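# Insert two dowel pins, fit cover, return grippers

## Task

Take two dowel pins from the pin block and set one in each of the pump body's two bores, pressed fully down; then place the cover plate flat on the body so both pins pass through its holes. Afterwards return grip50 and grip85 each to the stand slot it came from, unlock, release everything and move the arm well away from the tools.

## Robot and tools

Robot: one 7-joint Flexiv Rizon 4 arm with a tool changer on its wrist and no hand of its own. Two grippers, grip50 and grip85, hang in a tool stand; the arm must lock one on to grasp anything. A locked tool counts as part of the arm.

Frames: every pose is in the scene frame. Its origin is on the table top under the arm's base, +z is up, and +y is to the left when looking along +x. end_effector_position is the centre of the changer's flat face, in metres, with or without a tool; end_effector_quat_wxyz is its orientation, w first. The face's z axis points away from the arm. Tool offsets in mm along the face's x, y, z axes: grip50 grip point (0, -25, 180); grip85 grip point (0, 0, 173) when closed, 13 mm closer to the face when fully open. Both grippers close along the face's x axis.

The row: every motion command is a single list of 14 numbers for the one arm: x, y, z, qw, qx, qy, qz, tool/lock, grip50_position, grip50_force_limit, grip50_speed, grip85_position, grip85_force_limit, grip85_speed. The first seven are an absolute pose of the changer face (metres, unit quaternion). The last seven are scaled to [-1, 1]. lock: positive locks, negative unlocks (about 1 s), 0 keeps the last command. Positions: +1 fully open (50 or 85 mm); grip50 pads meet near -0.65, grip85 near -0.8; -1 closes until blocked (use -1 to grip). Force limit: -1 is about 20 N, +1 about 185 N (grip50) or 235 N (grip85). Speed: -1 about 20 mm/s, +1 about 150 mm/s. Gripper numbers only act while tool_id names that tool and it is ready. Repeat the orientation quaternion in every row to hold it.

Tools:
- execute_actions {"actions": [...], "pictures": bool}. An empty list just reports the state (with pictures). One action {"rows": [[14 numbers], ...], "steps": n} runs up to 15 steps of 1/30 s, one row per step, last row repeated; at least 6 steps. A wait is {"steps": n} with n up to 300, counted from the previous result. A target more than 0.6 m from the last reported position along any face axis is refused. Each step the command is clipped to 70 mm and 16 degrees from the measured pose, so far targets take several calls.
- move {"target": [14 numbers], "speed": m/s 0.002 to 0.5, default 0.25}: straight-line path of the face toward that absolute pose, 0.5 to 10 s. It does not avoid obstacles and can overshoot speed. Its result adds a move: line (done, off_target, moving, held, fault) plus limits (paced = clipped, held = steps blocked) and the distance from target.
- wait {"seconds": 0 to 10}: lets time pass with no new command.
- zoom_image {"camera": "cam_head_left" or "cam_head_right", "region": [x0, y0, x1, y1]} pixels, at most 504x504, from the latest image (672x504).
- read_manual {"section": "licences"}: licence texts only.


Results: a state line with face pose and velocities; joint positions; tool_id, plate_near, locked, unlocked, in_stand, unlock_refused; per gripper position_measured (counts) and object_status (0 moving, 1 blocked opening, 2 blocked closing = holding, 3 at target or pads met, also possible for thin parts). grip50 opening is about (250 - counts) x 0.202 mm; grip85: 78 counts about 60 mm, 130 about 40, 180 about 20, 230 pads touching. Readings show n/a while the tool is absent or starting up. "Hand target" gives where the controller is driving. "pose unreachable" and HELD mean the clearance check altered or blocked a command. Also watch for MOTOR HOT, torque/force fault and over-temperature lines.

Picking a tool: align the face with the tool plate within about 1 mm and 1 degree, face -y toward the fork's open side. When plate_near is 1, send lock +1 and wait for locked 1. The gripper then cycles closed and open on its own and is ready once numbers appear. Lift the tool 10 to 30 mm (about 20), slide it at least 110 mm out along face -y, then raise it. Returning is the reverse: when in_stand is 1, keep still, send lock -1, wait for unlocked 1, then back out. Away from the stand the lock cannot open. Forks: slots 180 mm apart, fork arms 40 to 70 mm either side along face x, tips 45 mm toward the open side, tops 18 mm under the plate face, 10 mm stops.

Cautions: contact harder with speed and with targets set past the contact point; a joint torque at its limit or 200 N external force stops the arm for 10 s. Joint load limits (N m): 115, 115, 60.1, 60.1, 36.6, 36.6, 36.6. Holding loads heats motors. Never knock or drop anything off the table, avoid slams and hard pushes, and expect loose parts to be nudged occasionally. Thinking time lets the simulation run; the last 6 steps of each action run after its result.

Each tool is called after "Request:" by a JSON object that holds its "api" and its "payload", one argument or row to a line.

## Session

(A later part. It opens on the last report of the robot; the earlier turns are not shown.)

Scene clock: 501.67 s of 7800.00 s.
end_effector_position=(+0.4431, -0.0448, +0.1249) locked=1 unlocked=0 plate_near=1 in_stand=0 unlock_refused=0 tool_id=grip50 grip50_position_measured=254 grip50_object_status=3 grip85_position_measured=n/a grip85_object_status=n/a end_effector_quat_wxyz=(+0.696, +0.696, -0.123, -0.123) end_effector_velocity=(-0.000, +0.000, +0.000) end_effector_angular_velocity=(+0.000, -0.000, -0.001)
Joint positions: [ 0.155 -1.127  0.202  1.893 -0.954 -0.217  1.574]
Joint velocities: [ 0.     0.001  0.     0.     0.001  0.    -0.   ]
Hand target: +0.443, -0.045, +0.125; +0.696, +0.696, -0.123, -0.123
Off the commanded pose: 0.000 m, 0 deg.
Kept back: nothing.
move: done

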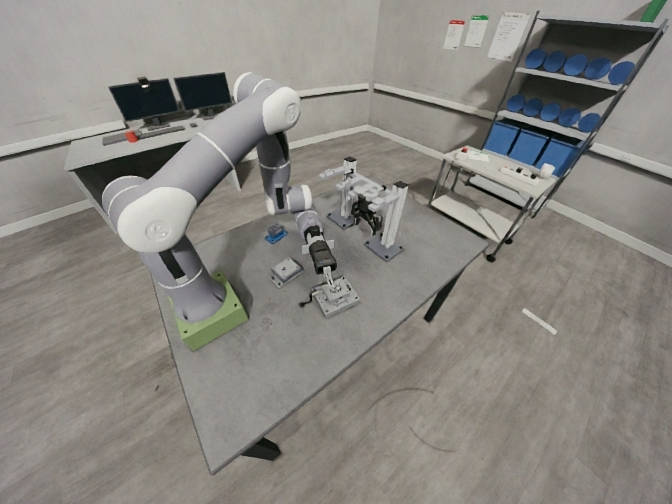

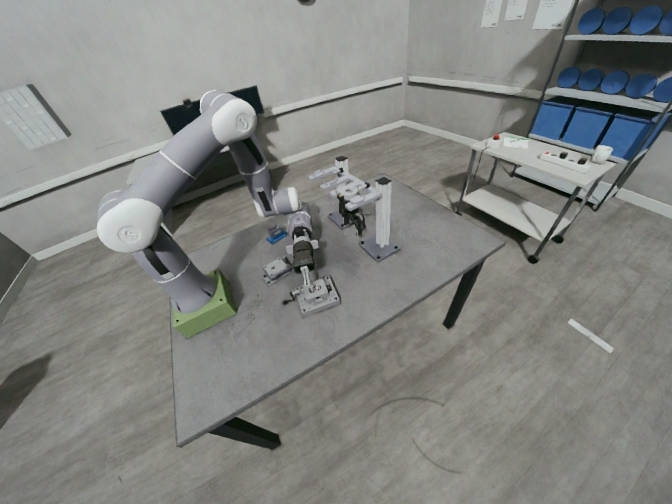

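Request:
{"api": "move", "payload": {
  "target": [0.443,-0.045,0.106,0.6964,0.6964,-0.1228,-0.1228,0,-1,1,-1,0,0,0],
  "speed": 0.005
}}

Request:
{"api": "move", "payload": {
  "target": [0.443,-0.045,0.102,0.6964,0.6964,-0.1228,-0.1228,0,-1,1,-1,0,0,0],
  "speed": 0.003
}}

Request:
{"api": "zoom_image", "payload": {
  "camera": "cam_head_left",
  "region": [315,275,345,298]
}}

Request:
{"api": "zoom_image", "payload": {
  "camera": "cam_head_right",
  "region": [295,275,325,298]
}}

Scene clock: 505.97 s of 7800.00 s.
end_effector_position=(+0.4432, -0.0455, +0.1070) locked=1 unlocked=0 plate_near=1 in_stand=0 unlock_refused=0 tool_id=grip50 grip50_position_measured=254 grip50_object_status=3 grip85_position_measured=n/a grip85_object_status=n/a end_effector_quat_wxyz=(+0.697, +0.695, -0.123, -0.123) end_effector_velocity=(-0.000, -0.000, -0.000) end_effector_angular_velocity=(+0.000, +0.001, -0.001)
Joint positions: [ 0.158 -1.17   0.195  1.866 -0.961 -0.209  1.586]
Joint velocities: [-0.004 -0.001  0.004 -0.001 -0.001 -0.003  0.001]
Hand target: +0.443, -0.045, +0.106; +0.696, +0.696, -0.123, -0.123
Off the commanded pose: 0.001 m, 0 deg.
Kept back: nothing.
move: done

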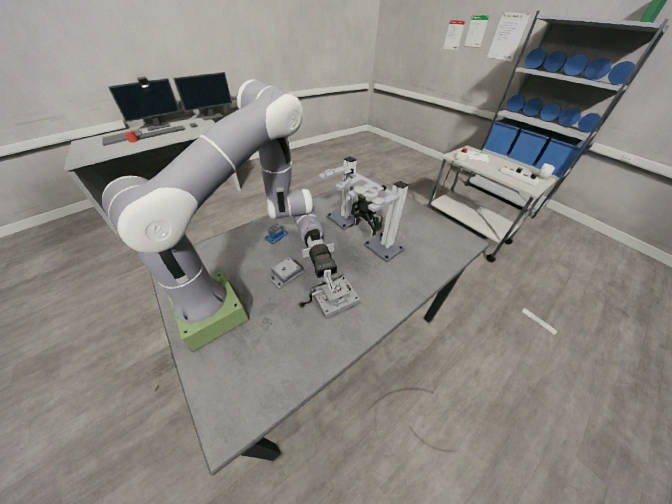

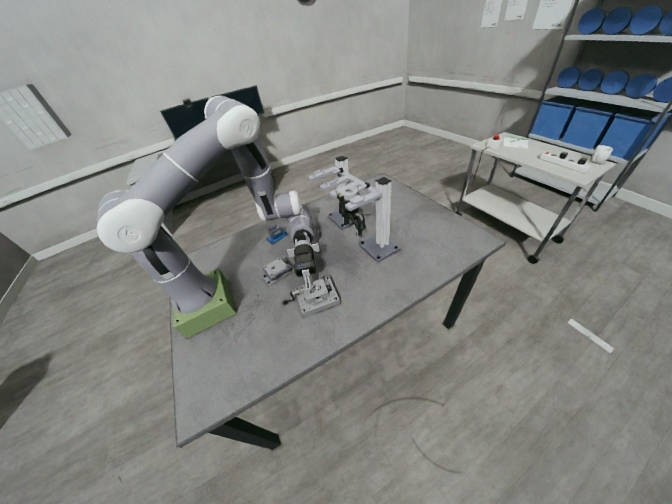

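Scene clock: 507.87 s of 7800.00 s.
end_effector_position=(+0.4436, -0.0465, +0.1052) locked=1 unlocked=0 plate_near=1 in_stand=0 unlock_refused=0 tool_id=grip50 grip50_position_measured=254 grip50_object_status=3 grip85_position_measured=n/a grip85_object_status=n/a end_effector_quat_wxyz=(+0.700, +0.693, -0.123, -0.122) end_effector_velocity=(+0.000, -0.000, +0.000) end_effector_angular_velocity=(-0.000, -0.001, -0.001)
Joint positions: [ 0.14  -1.181  0.212  1.857 -0.974 -0.229  1.596]
Joint velocities: [-0.02  -0.005  0.021 -0.004 -0.012 -0.017  0.009]
Hand target: +0.443, -0.045, +0.102; +0.696, +0.696, -0.123, -0.123
Off the commanded pose: 0.004 m, 1 deg.
Kept back: nothing.
move: off_target

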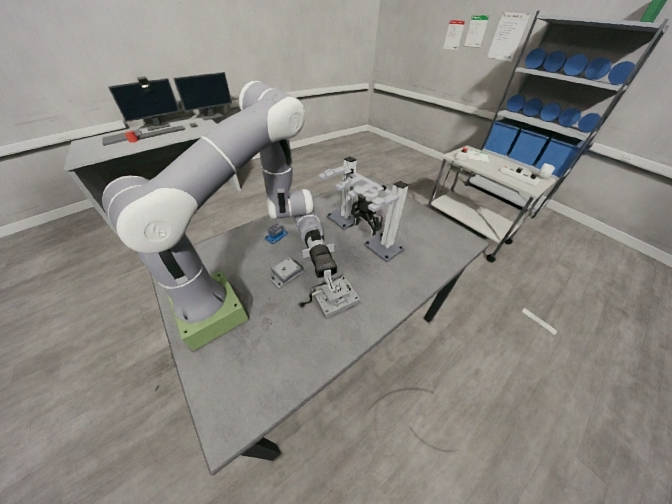

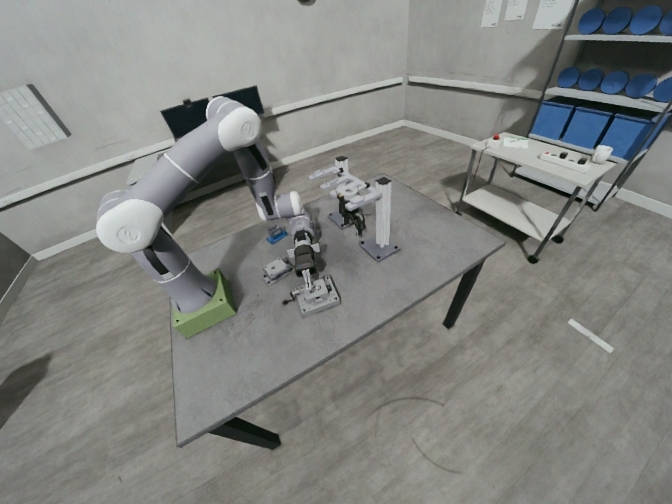

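Region (315, 275, 345, 298) of cam_head_left's 672x504 image, scaled by 16.800, with more detail than that image has; it fills the top 386 rows of this view, and the rest is white.

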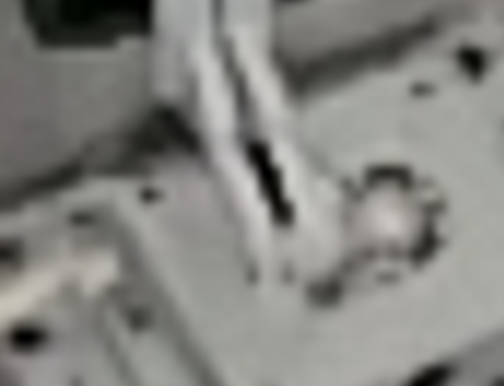

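Region (295, 275, 325, 298) of cam_head_right's 672x504 image, scaled by 16.800, with more detail than that image has; it fills the top 386 rows of this view, and the rest is white.

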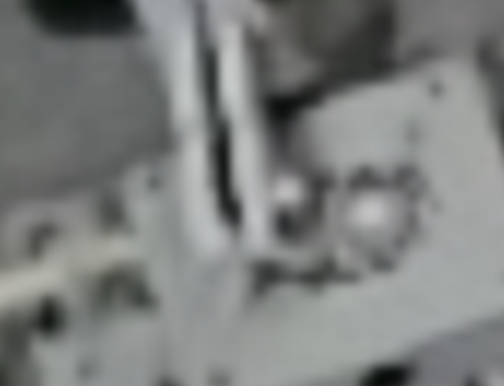

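Request:
{"api": "move", "payload": {
  "target": [0.443,-0.045,0.110,0.6964,0.6964,-0.1228,-0.1228,0,-1,1,-1,0,0,0],
  "speed": 0.005
}}

Request:
{"api": "move", "payload": {
  "target": [0.4444,-0.0455,0.1095,0.6964,0.6964,-0.1228,-0.1228,0,-1,1,-1,0,0,0],
  "speed": 0.005
}}

Request:
{"api": "move", "payload": {
  "target": [0.4444,-0.0455,0.1055,0.6964,0.6964,-0.1228,-0.1228,0,-1,1,-1,0,0,0],
  "speed": 0.003
}}

Request:
{"api": "move", "payload": {
  "target": [0.4458,-0.046,0.111,0.6964,0.6964,-0.1228,-0.1228,0,-1,1,-1,0,0,0],
  "speed": 0.005
}}

Request:
{"api": "move", "payload": {
  "target": [0.4458,-0.046,0.1055,0.6964,0.6964,-0.1228,-0.1228,0,-1,1,-1,0,0,0],
  "speed": 0.004
}}

Request:
{"api": "move", "payload": {
  "target": [0.4458,-0.046,0.111,0.6964,0.6964,-0.1228,-0.1228,0,-1,1,-1,0,0,0],
  "speed": 0.008
}}

Request:
{"api": "move", "payload": {
  "target": [0.4416,-0.0445,0.1095,0.6964,0.6964,-0.1228,-0.1228,0,-1,1,-1,0,0,0],
  "speed": 0.005
}}

Request:
{"api": "move", "payload": {
  "target": [0.4416,-0.0445,0.1055,0.6964,0.6964,-0.1228,-0.1228,0,-1,1,-1,0,0,0],
  "speed": 0.003
}}

Request:
{"api": "move", "payload": {
  "target": [0.4402,-0.044,0.111,0.6964,0.6964,-0.1228,-0.1228,0,-1,1,-1,0,0,0],
  "speed": 0.005
}}

Request:
{"api": "move", "payload": {
  "target": [0.4402,-0.044,0.1055,0.6964,0.6964,-0.1228,-0.1228,0,-1,1,-1,0,0,0],
  "speed": 0.004
}}

Scene clock: 509.80 s of 7800.00 s.
end_effector_position=(+0.4429, -0.0450, +0.1100) locked=1 unlocked=0 plate_near=1 in_stand=0 unlock_refused=0 tool_id=grip50 grip50_position_measured=254 grip50_object_status=3 grip85_position_measured=n/a grip85_object_status=n/a end_effector_quat_wxyz=(+0.696, +0.696, -0.123, -0.123) end_effector_velocity=(-0.000, +0.000, -0.000) end_effector_angular_velocity=(+0.001, +0.000, +0.000)
Joint positions: [ 0.134 -1.167  0.221  1.867 -0.974 -0.228  1.593]
Joint velocities: [-0.     0.     0.     0.    -0.001  0.    -0.   ]
Hand target: +0.443, -0.045, +0.110; +0.696, +0.696, -0.123, -0.123
Off the commanded pose: 0.000 m, 0 deg.
Kept back: nothing.
move: done

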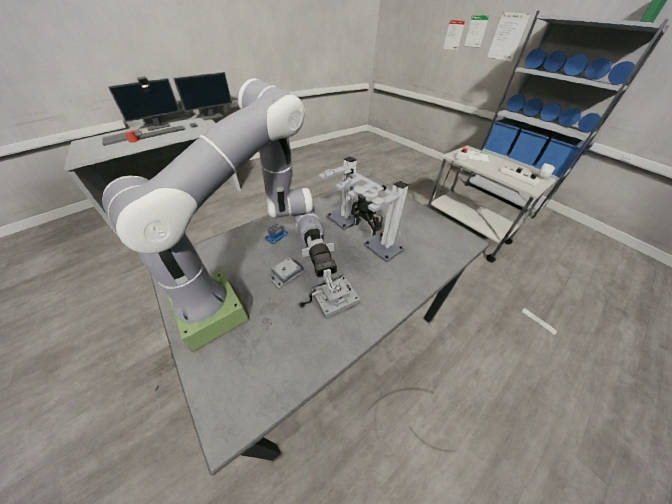

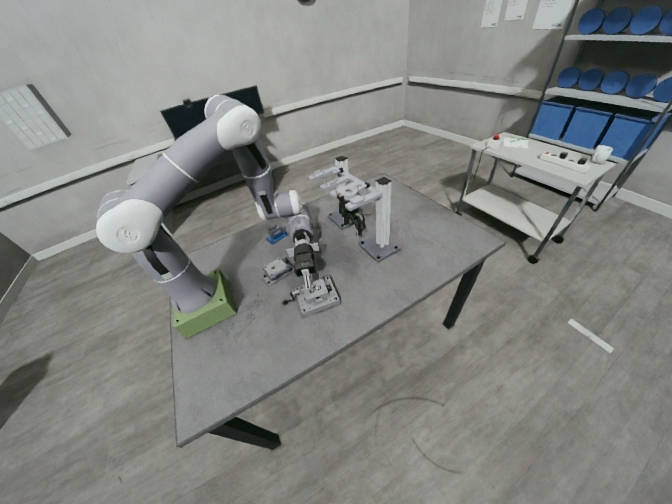

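Scene clock: 510.50 s of 7800.00 s.
end_effector_position=(+0.4444, -0.0455, +0.1096) locked=1 unlocked=0 plate_near=1 in_stand=0 unlock_refused=0 tool_id=grip50 grip50_position_measured=254 grip50_object_status=3 grip85_position_measured=n/a grip85_object_status=n/a end_effector_quat_wxyz=(+0.696, +0.696, -0.123, -0.123) end_effector_velocity=(-0.000, -0.000, -0.000) end_effector_angular_velocity=(+0.001, +0.002, -0.001)
Joint positions: [ 0.134 -1.169  0.22   1.864 -0.976 -0.228  1.591]
Joint velocities: [ 0.    -0.     0.     0.     0.001  0.    -0.002]
Hand target: +0.444, -0.046, +0.110; +0.696, +0.696, -0.123, -0.123
Off the commanded pose: 0.000 m, 0 deg.
Kept back: nothing.
move: done

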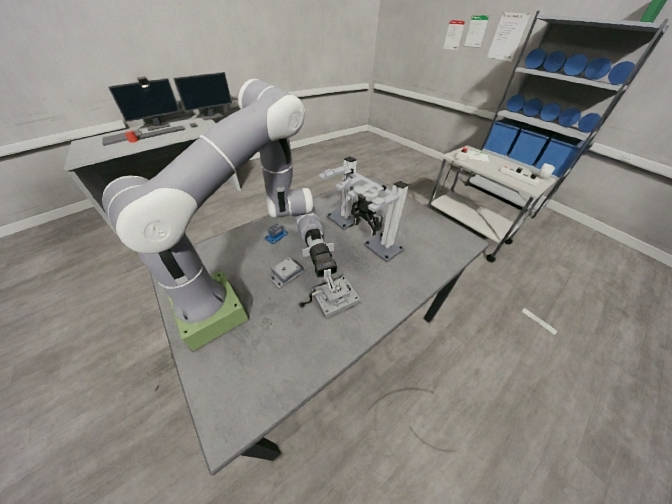

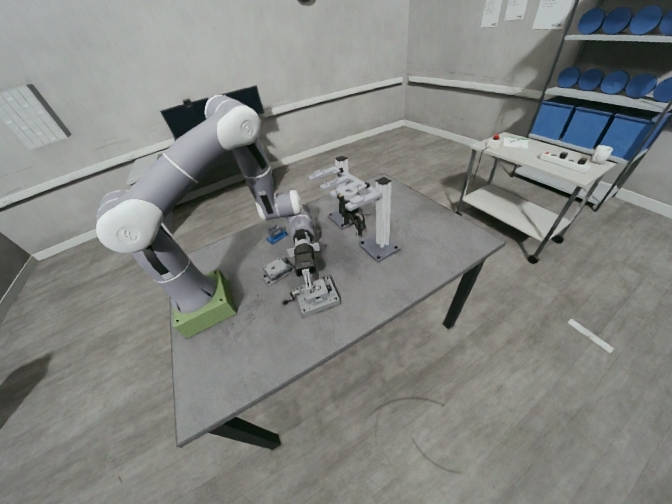

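Scene clock: 512.10 s of 7800.00 s.
end_effector_position=(+0.4447, -0.0461, +0.1069) locked=1 unlocked=0 plate_near=1 in_stand=0 unlock_refused=0 tool_id=grip50 grip50_position_measured=254 grip50_object_status=3 grip85_position_measured=n/a grip85_object_status=n/a end_effector_quat_wxyz=(+0.698, +0.695, -0.123, -0.123) end_effector_velocity=(+0.000, -0.000, +0.000) end_effector_angular_velocity=(-0.001, -0.001, +0.001)
Joint positions: [ 0.132 -1.178  0.22   1.857 -0.978 -0.231  1.594]
Joint velocities: [-0.006 -0.002  0.006 -0.002 -0.005 -0.005  0.003]
Hand target: +0.444, -0.045, +0.106; +0.696, +0.696, -0.123, -0.123
Off the commanded pose: 0.002 m, 0 deg.
Kept back: nothing.
move: done

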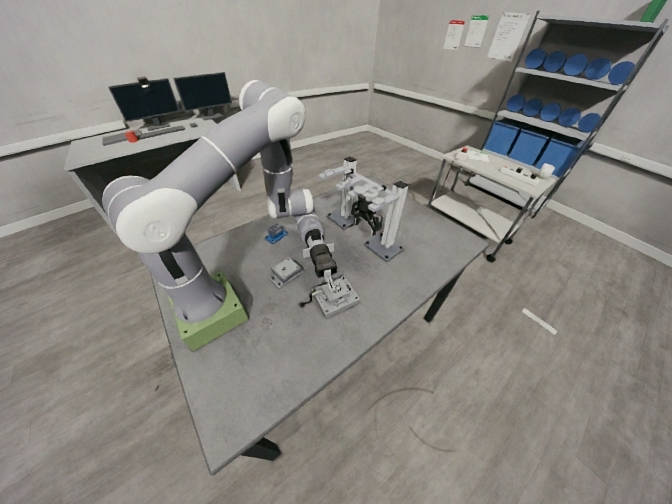

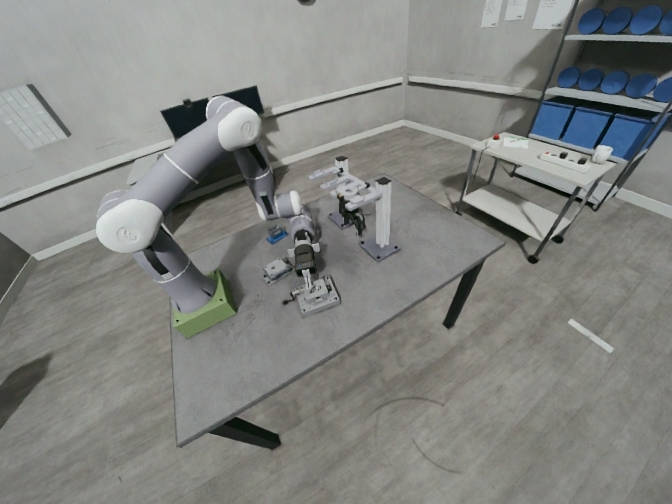

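Scene clock: 513.17 s of 7800.00 s.
end_effector_position=(+0.4457, -0.0460, +0.1109) locked=1 unlocked=0 plate_near=1 in_stand=0 unlock_refused=0 tool_id=grip50 grip50_position_measured=254 grip50_object_status=3 grip85_position_measured=n/a grip85_object_status=n/a end_effector_quat_wxyz=(+0.696, +0.696, -0.123, -0.123) end_effector_velocity=(+0.000, -0.000, +0.000) end_effector_angular_velocity=(-0.000, +0.000, -0.001)
Joint positions: [ 0.129 -1.167  0.223  1.862 -0.979 -0.232  1.589]
Joint velocities: [-0.  0. -0. -0.  0. -0. -0.]
Hand target: +0.446, -0.046, +0.111; +0.696, +0.696, -0.123, -0.123
Off the commanded pose: 0.000 m, 0 deg.
Kept back: nothing.
move: done

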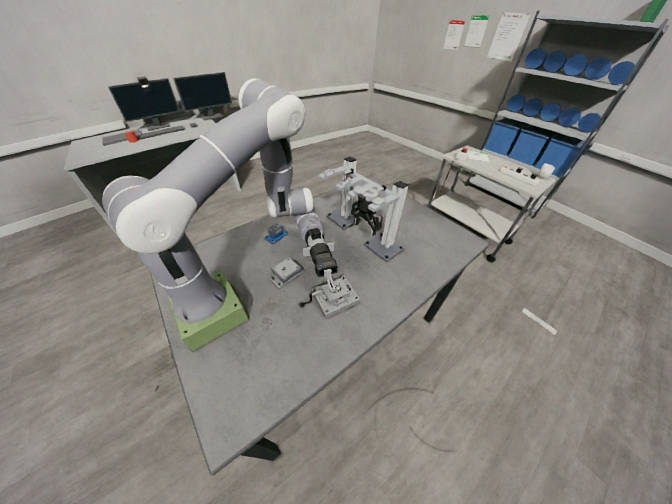

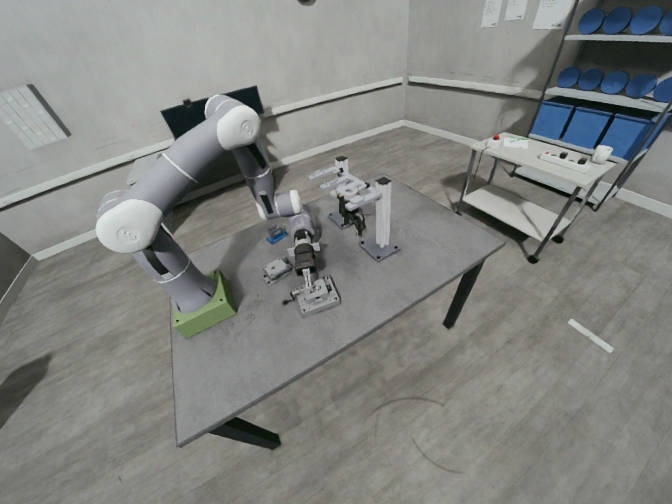

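Scene clock: 514.73 s of 7800.00 s.
end_effector_position=(+0.4461, -0.0466, +0.1069) locked=1 unlocked=0 plate_near=1 in_stand=0 unlock_refused=0 tool_id=grip50 grip50_position_measured=254 grip50_object_status=3 grip85_position_measured=n/a grip85_object_status=n/a end_effector_quat_wxyz=(+0.698, +0.695, -0.123, -0.123) end_effector_velocity=(-0.000, +0.000, +0.000) end_effector_angular_velocity=(+0.000, +0.000, -0.000)
Joint positions: [ 0.128 -1.179  0.223  1.854 -0.982 -0.235  1.592]
Joint velocities: [-0.006 -0.002  0.007 -0.001 -0.003 -0.005  0.002]
Hand target: +0.446, -0.046, +0.106; +0.696, +0.696, -0.123, -0.123
Off the commanded pose: 0.002 m, 0 deg.
Kept back: nothing.
move: done

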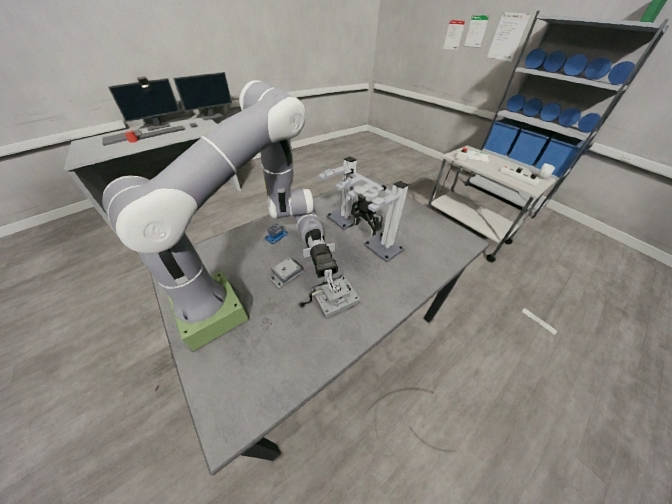

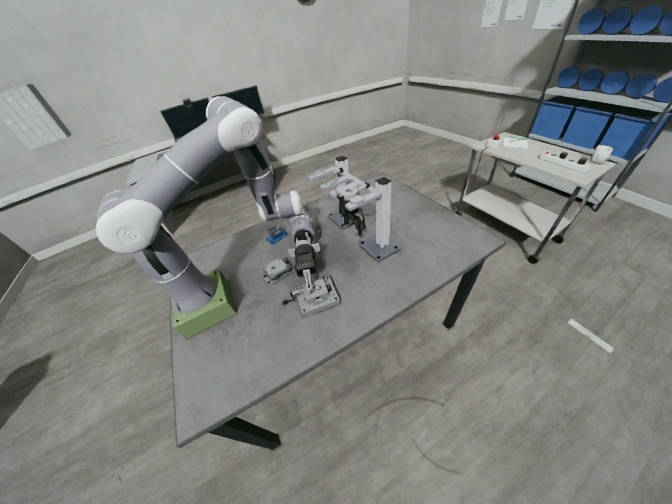

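Scene clock: 515.47 s of 7800.00 s.
end_effector_position=(+0.4459, -0.0460, +0.1109) locked=1 unlocked=0 plate_near=1 in_stand=0 unlock_refused=0 tool_id=grip50 grip50_position_measured=254 grip50_object_status=3 grip85_position_measured=n/a grip85_object_status=n/a end_effector_quat_wxyz=(+0.696, +0.696, -0.123, -0.123) end_effector_velocity=(-0.000, +0.000, -0.000) end_effector_angular_velocity=(+0.000, +0.000, +0.000)
Joint positions: [ 0.126 -1.168  0.227  1.861 -0.982 -0.235  1.591]
Joint velocities: [-0.  0.  0.  0. -0. -0. -0.]
Hand target: +0.446, -0.046, +0.111; +0.696, +0.696, -0.123, -0.123
Off the commanded pose: 0.000 m, 0 deg.
Kept back: nothing.
move: done

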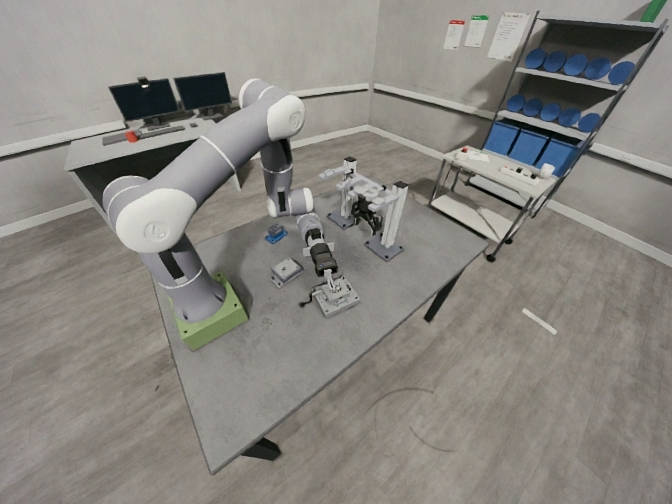

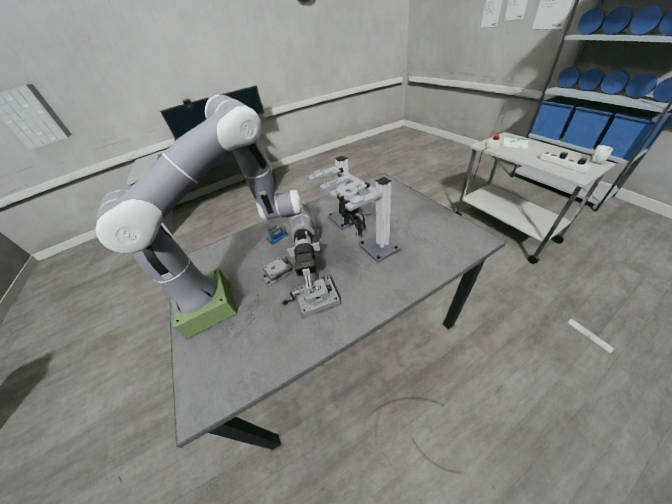

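Scene clock: 516.63 s of 7800.00 s.
end_effector_position=(+0.4418, -0.0445, +0.1097) locked=1 unlocked=0 plate_near=1 in_stand=0 unlock_refused=0 tool_id=grip50 grip50_position_measured=254 grip50_object_status=3 grip85_position_measured=n/a grip85_object_status=n/a end_effector_quat_wxyz=(+0.696, +0.696, -0.123, -0.123) end_effector_velocity=(+0.000, +0.000, +0.000) end_effector_angular_velocity=(+0.000, -0.000, +0.000)
Joint positions: [ 0.126 -1.17   0.232  1.868 -0.979 -0.235  1.599]
Joint velocities: [ 0.  0.  0.  0.  0. -0. -0.]
Hand target: +0.442, -0.044, +0.109; +0.696, +0.696, -0.123, -0.123
Off the commanded pose: 0.000 m, 0 deg.
Kept back: nothing.
move: done

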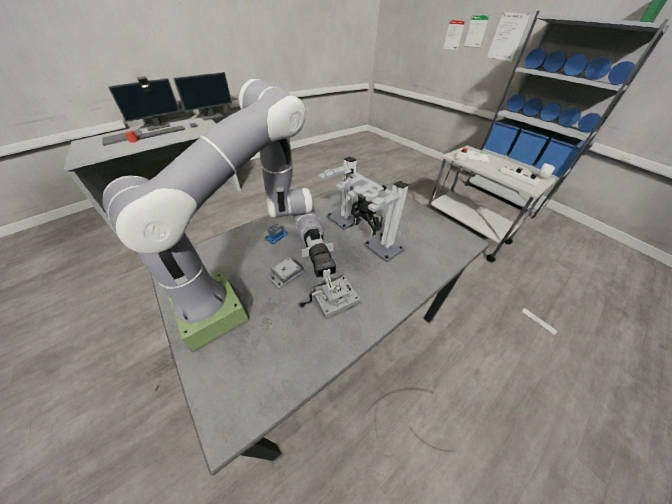

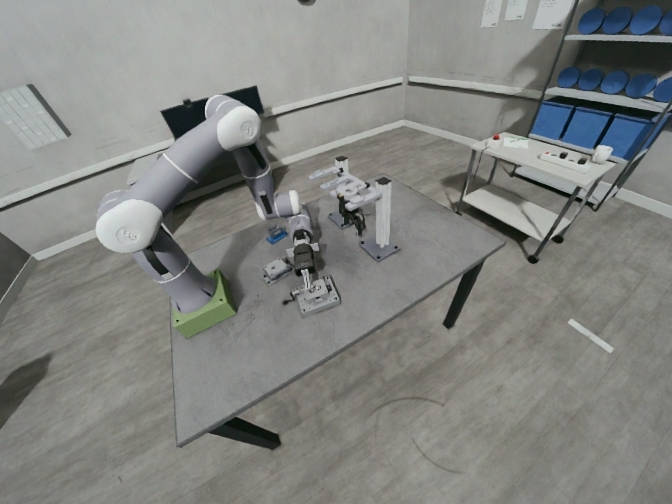

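Scene clock: 518.23 s of 7800.00 s.
end_effector_position=(+0.4418, -0.0451, +0.1068) locked=1 unlocked=0 plate_near=1 in_stand=0 unlock_refused=0 tool_id=grip50 grip50_position_measured=254 grip50_object_status=3 grip85_position_measured=n/a grip85_object_status=n/a end_effector_quat_wxyz=(+0.698, +0.695, -0.123, -0.123) end_effector_velocity=(+0.000, +0.000, +0.000) end_effector_angular_velocity=(+0.000, -0.001, +0.001)
Joint positions: [ 0.124 -1.179  0.232  1.861 -0.981 -0.238  1.603]
Joint velocities: [-0.006 -0.002  0.007 -0.001 -0.004 -0.005  0.003]
Hand target: +0.442, -0.044, +0.106; +0.696, +0.696, -0.123, -0.123
Off the commanded pose: 0.001 m, 0 deg.
Kept back: nothing.
move: done

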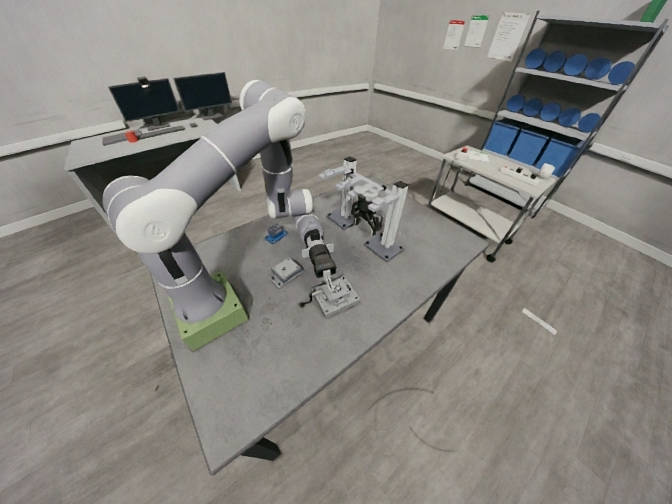

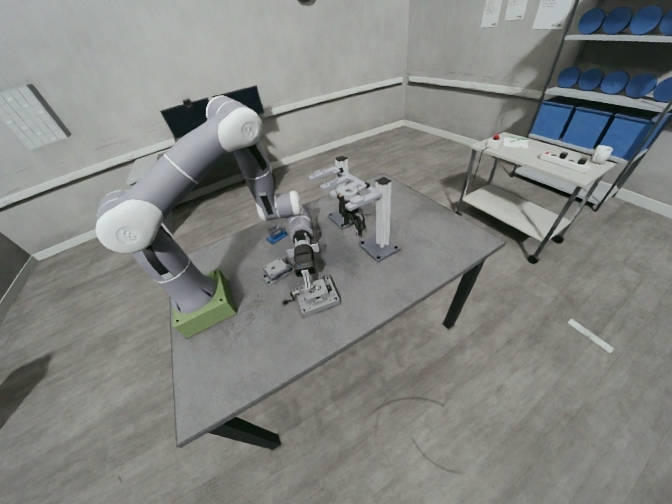

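Scene clock: 519.37 s of 7800.00 s.
end_effector_position=(+0.4402, -0.0440, +0.1109) locked=1 unlocked=0 plate_near=1 in_stand=0 unlock_refused=0 tool_id=grip50 grip50_position_measured=254 grip50_object_status=3 grip85_position_measured=n/a grip85_object_status=n/a end_effector_quat_wxyz=(+0.696, +0.696, -0.123, -0.123) end_effector_velocity=(+0.000, -0.000, +0.000) end_effector_angular_velocity=(-0.001, -0.002, -0.000)
Joint positions: [ 0.122 -1.167  0.238  1.872 -0.979 -0.239  1.603]
Joint velocities: [-0.     0.    -0.    -0.     0.    -0.     0.001]
Hand target: +0.440, -0.044, +0.111; +0.696, +0.696, -0.123, -0.123
Off the commanded pose: 0.000 m, 0 deg.
Kept back: nothing.
move: done

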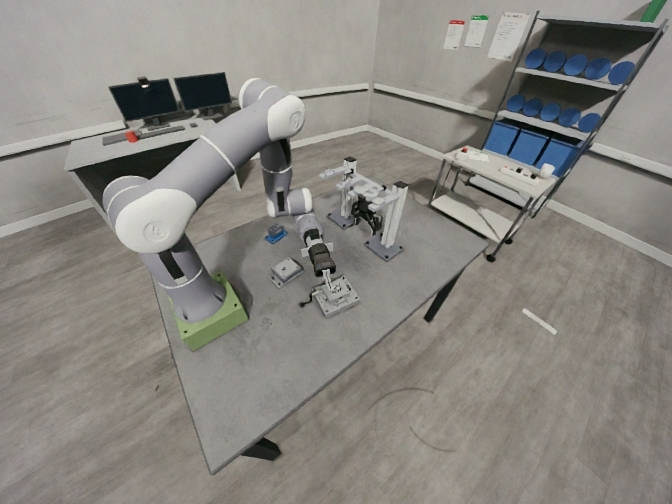

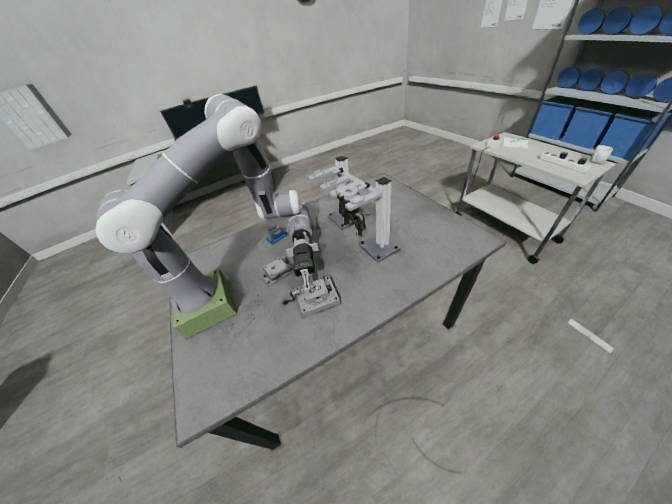

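Scene clock: 520.93 s of 7800.00 s.
end_effector_position=(+0.4402, -0.0442, +0.1062) locked=1 unlocked=0 plate_near=1 in_stand=0 unlock_refused=0 tool_id=grip50 grip50_position_measured=254 grip50_object_status=3 grip85_position_measured=n/a grip85_object_status=n/a end_effector_quat_wxyz=(+0.697, +0.696, -0.123, -0.123) end_effector_velocity=(+0.000, +0.000, +0.000) end_effector_angular_velocity=(+0.000, +0.000, +0.000)
Joint positions: [ 0.123 -1.179  0.236  1.864 -0.98  -0.238  1.606]
Joint velocities: [-0.001 -0.     0.001 -0.    -0.001 -0.001 -0.   ]
Hand target: +0.440, -0.044, +0.106; +0.696, +0.696, -0.123, -0.123
Off the commanded pose: 0.001 m, 0 deg.
Kept back: nothing.
move: done

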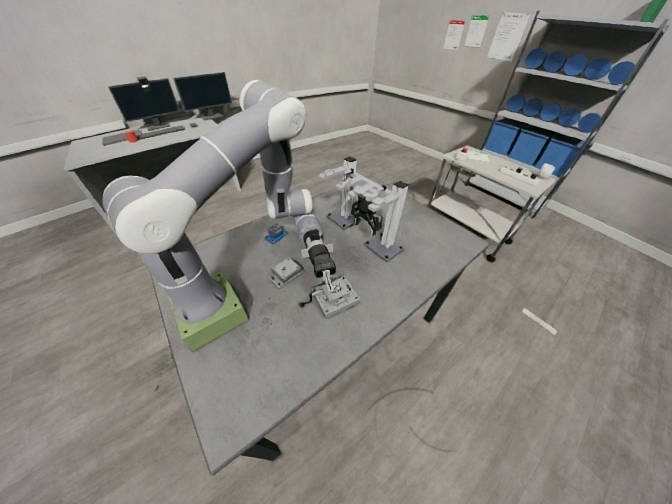

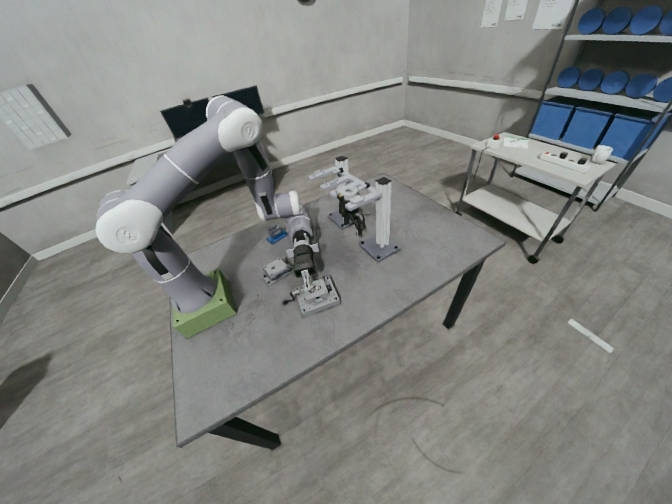

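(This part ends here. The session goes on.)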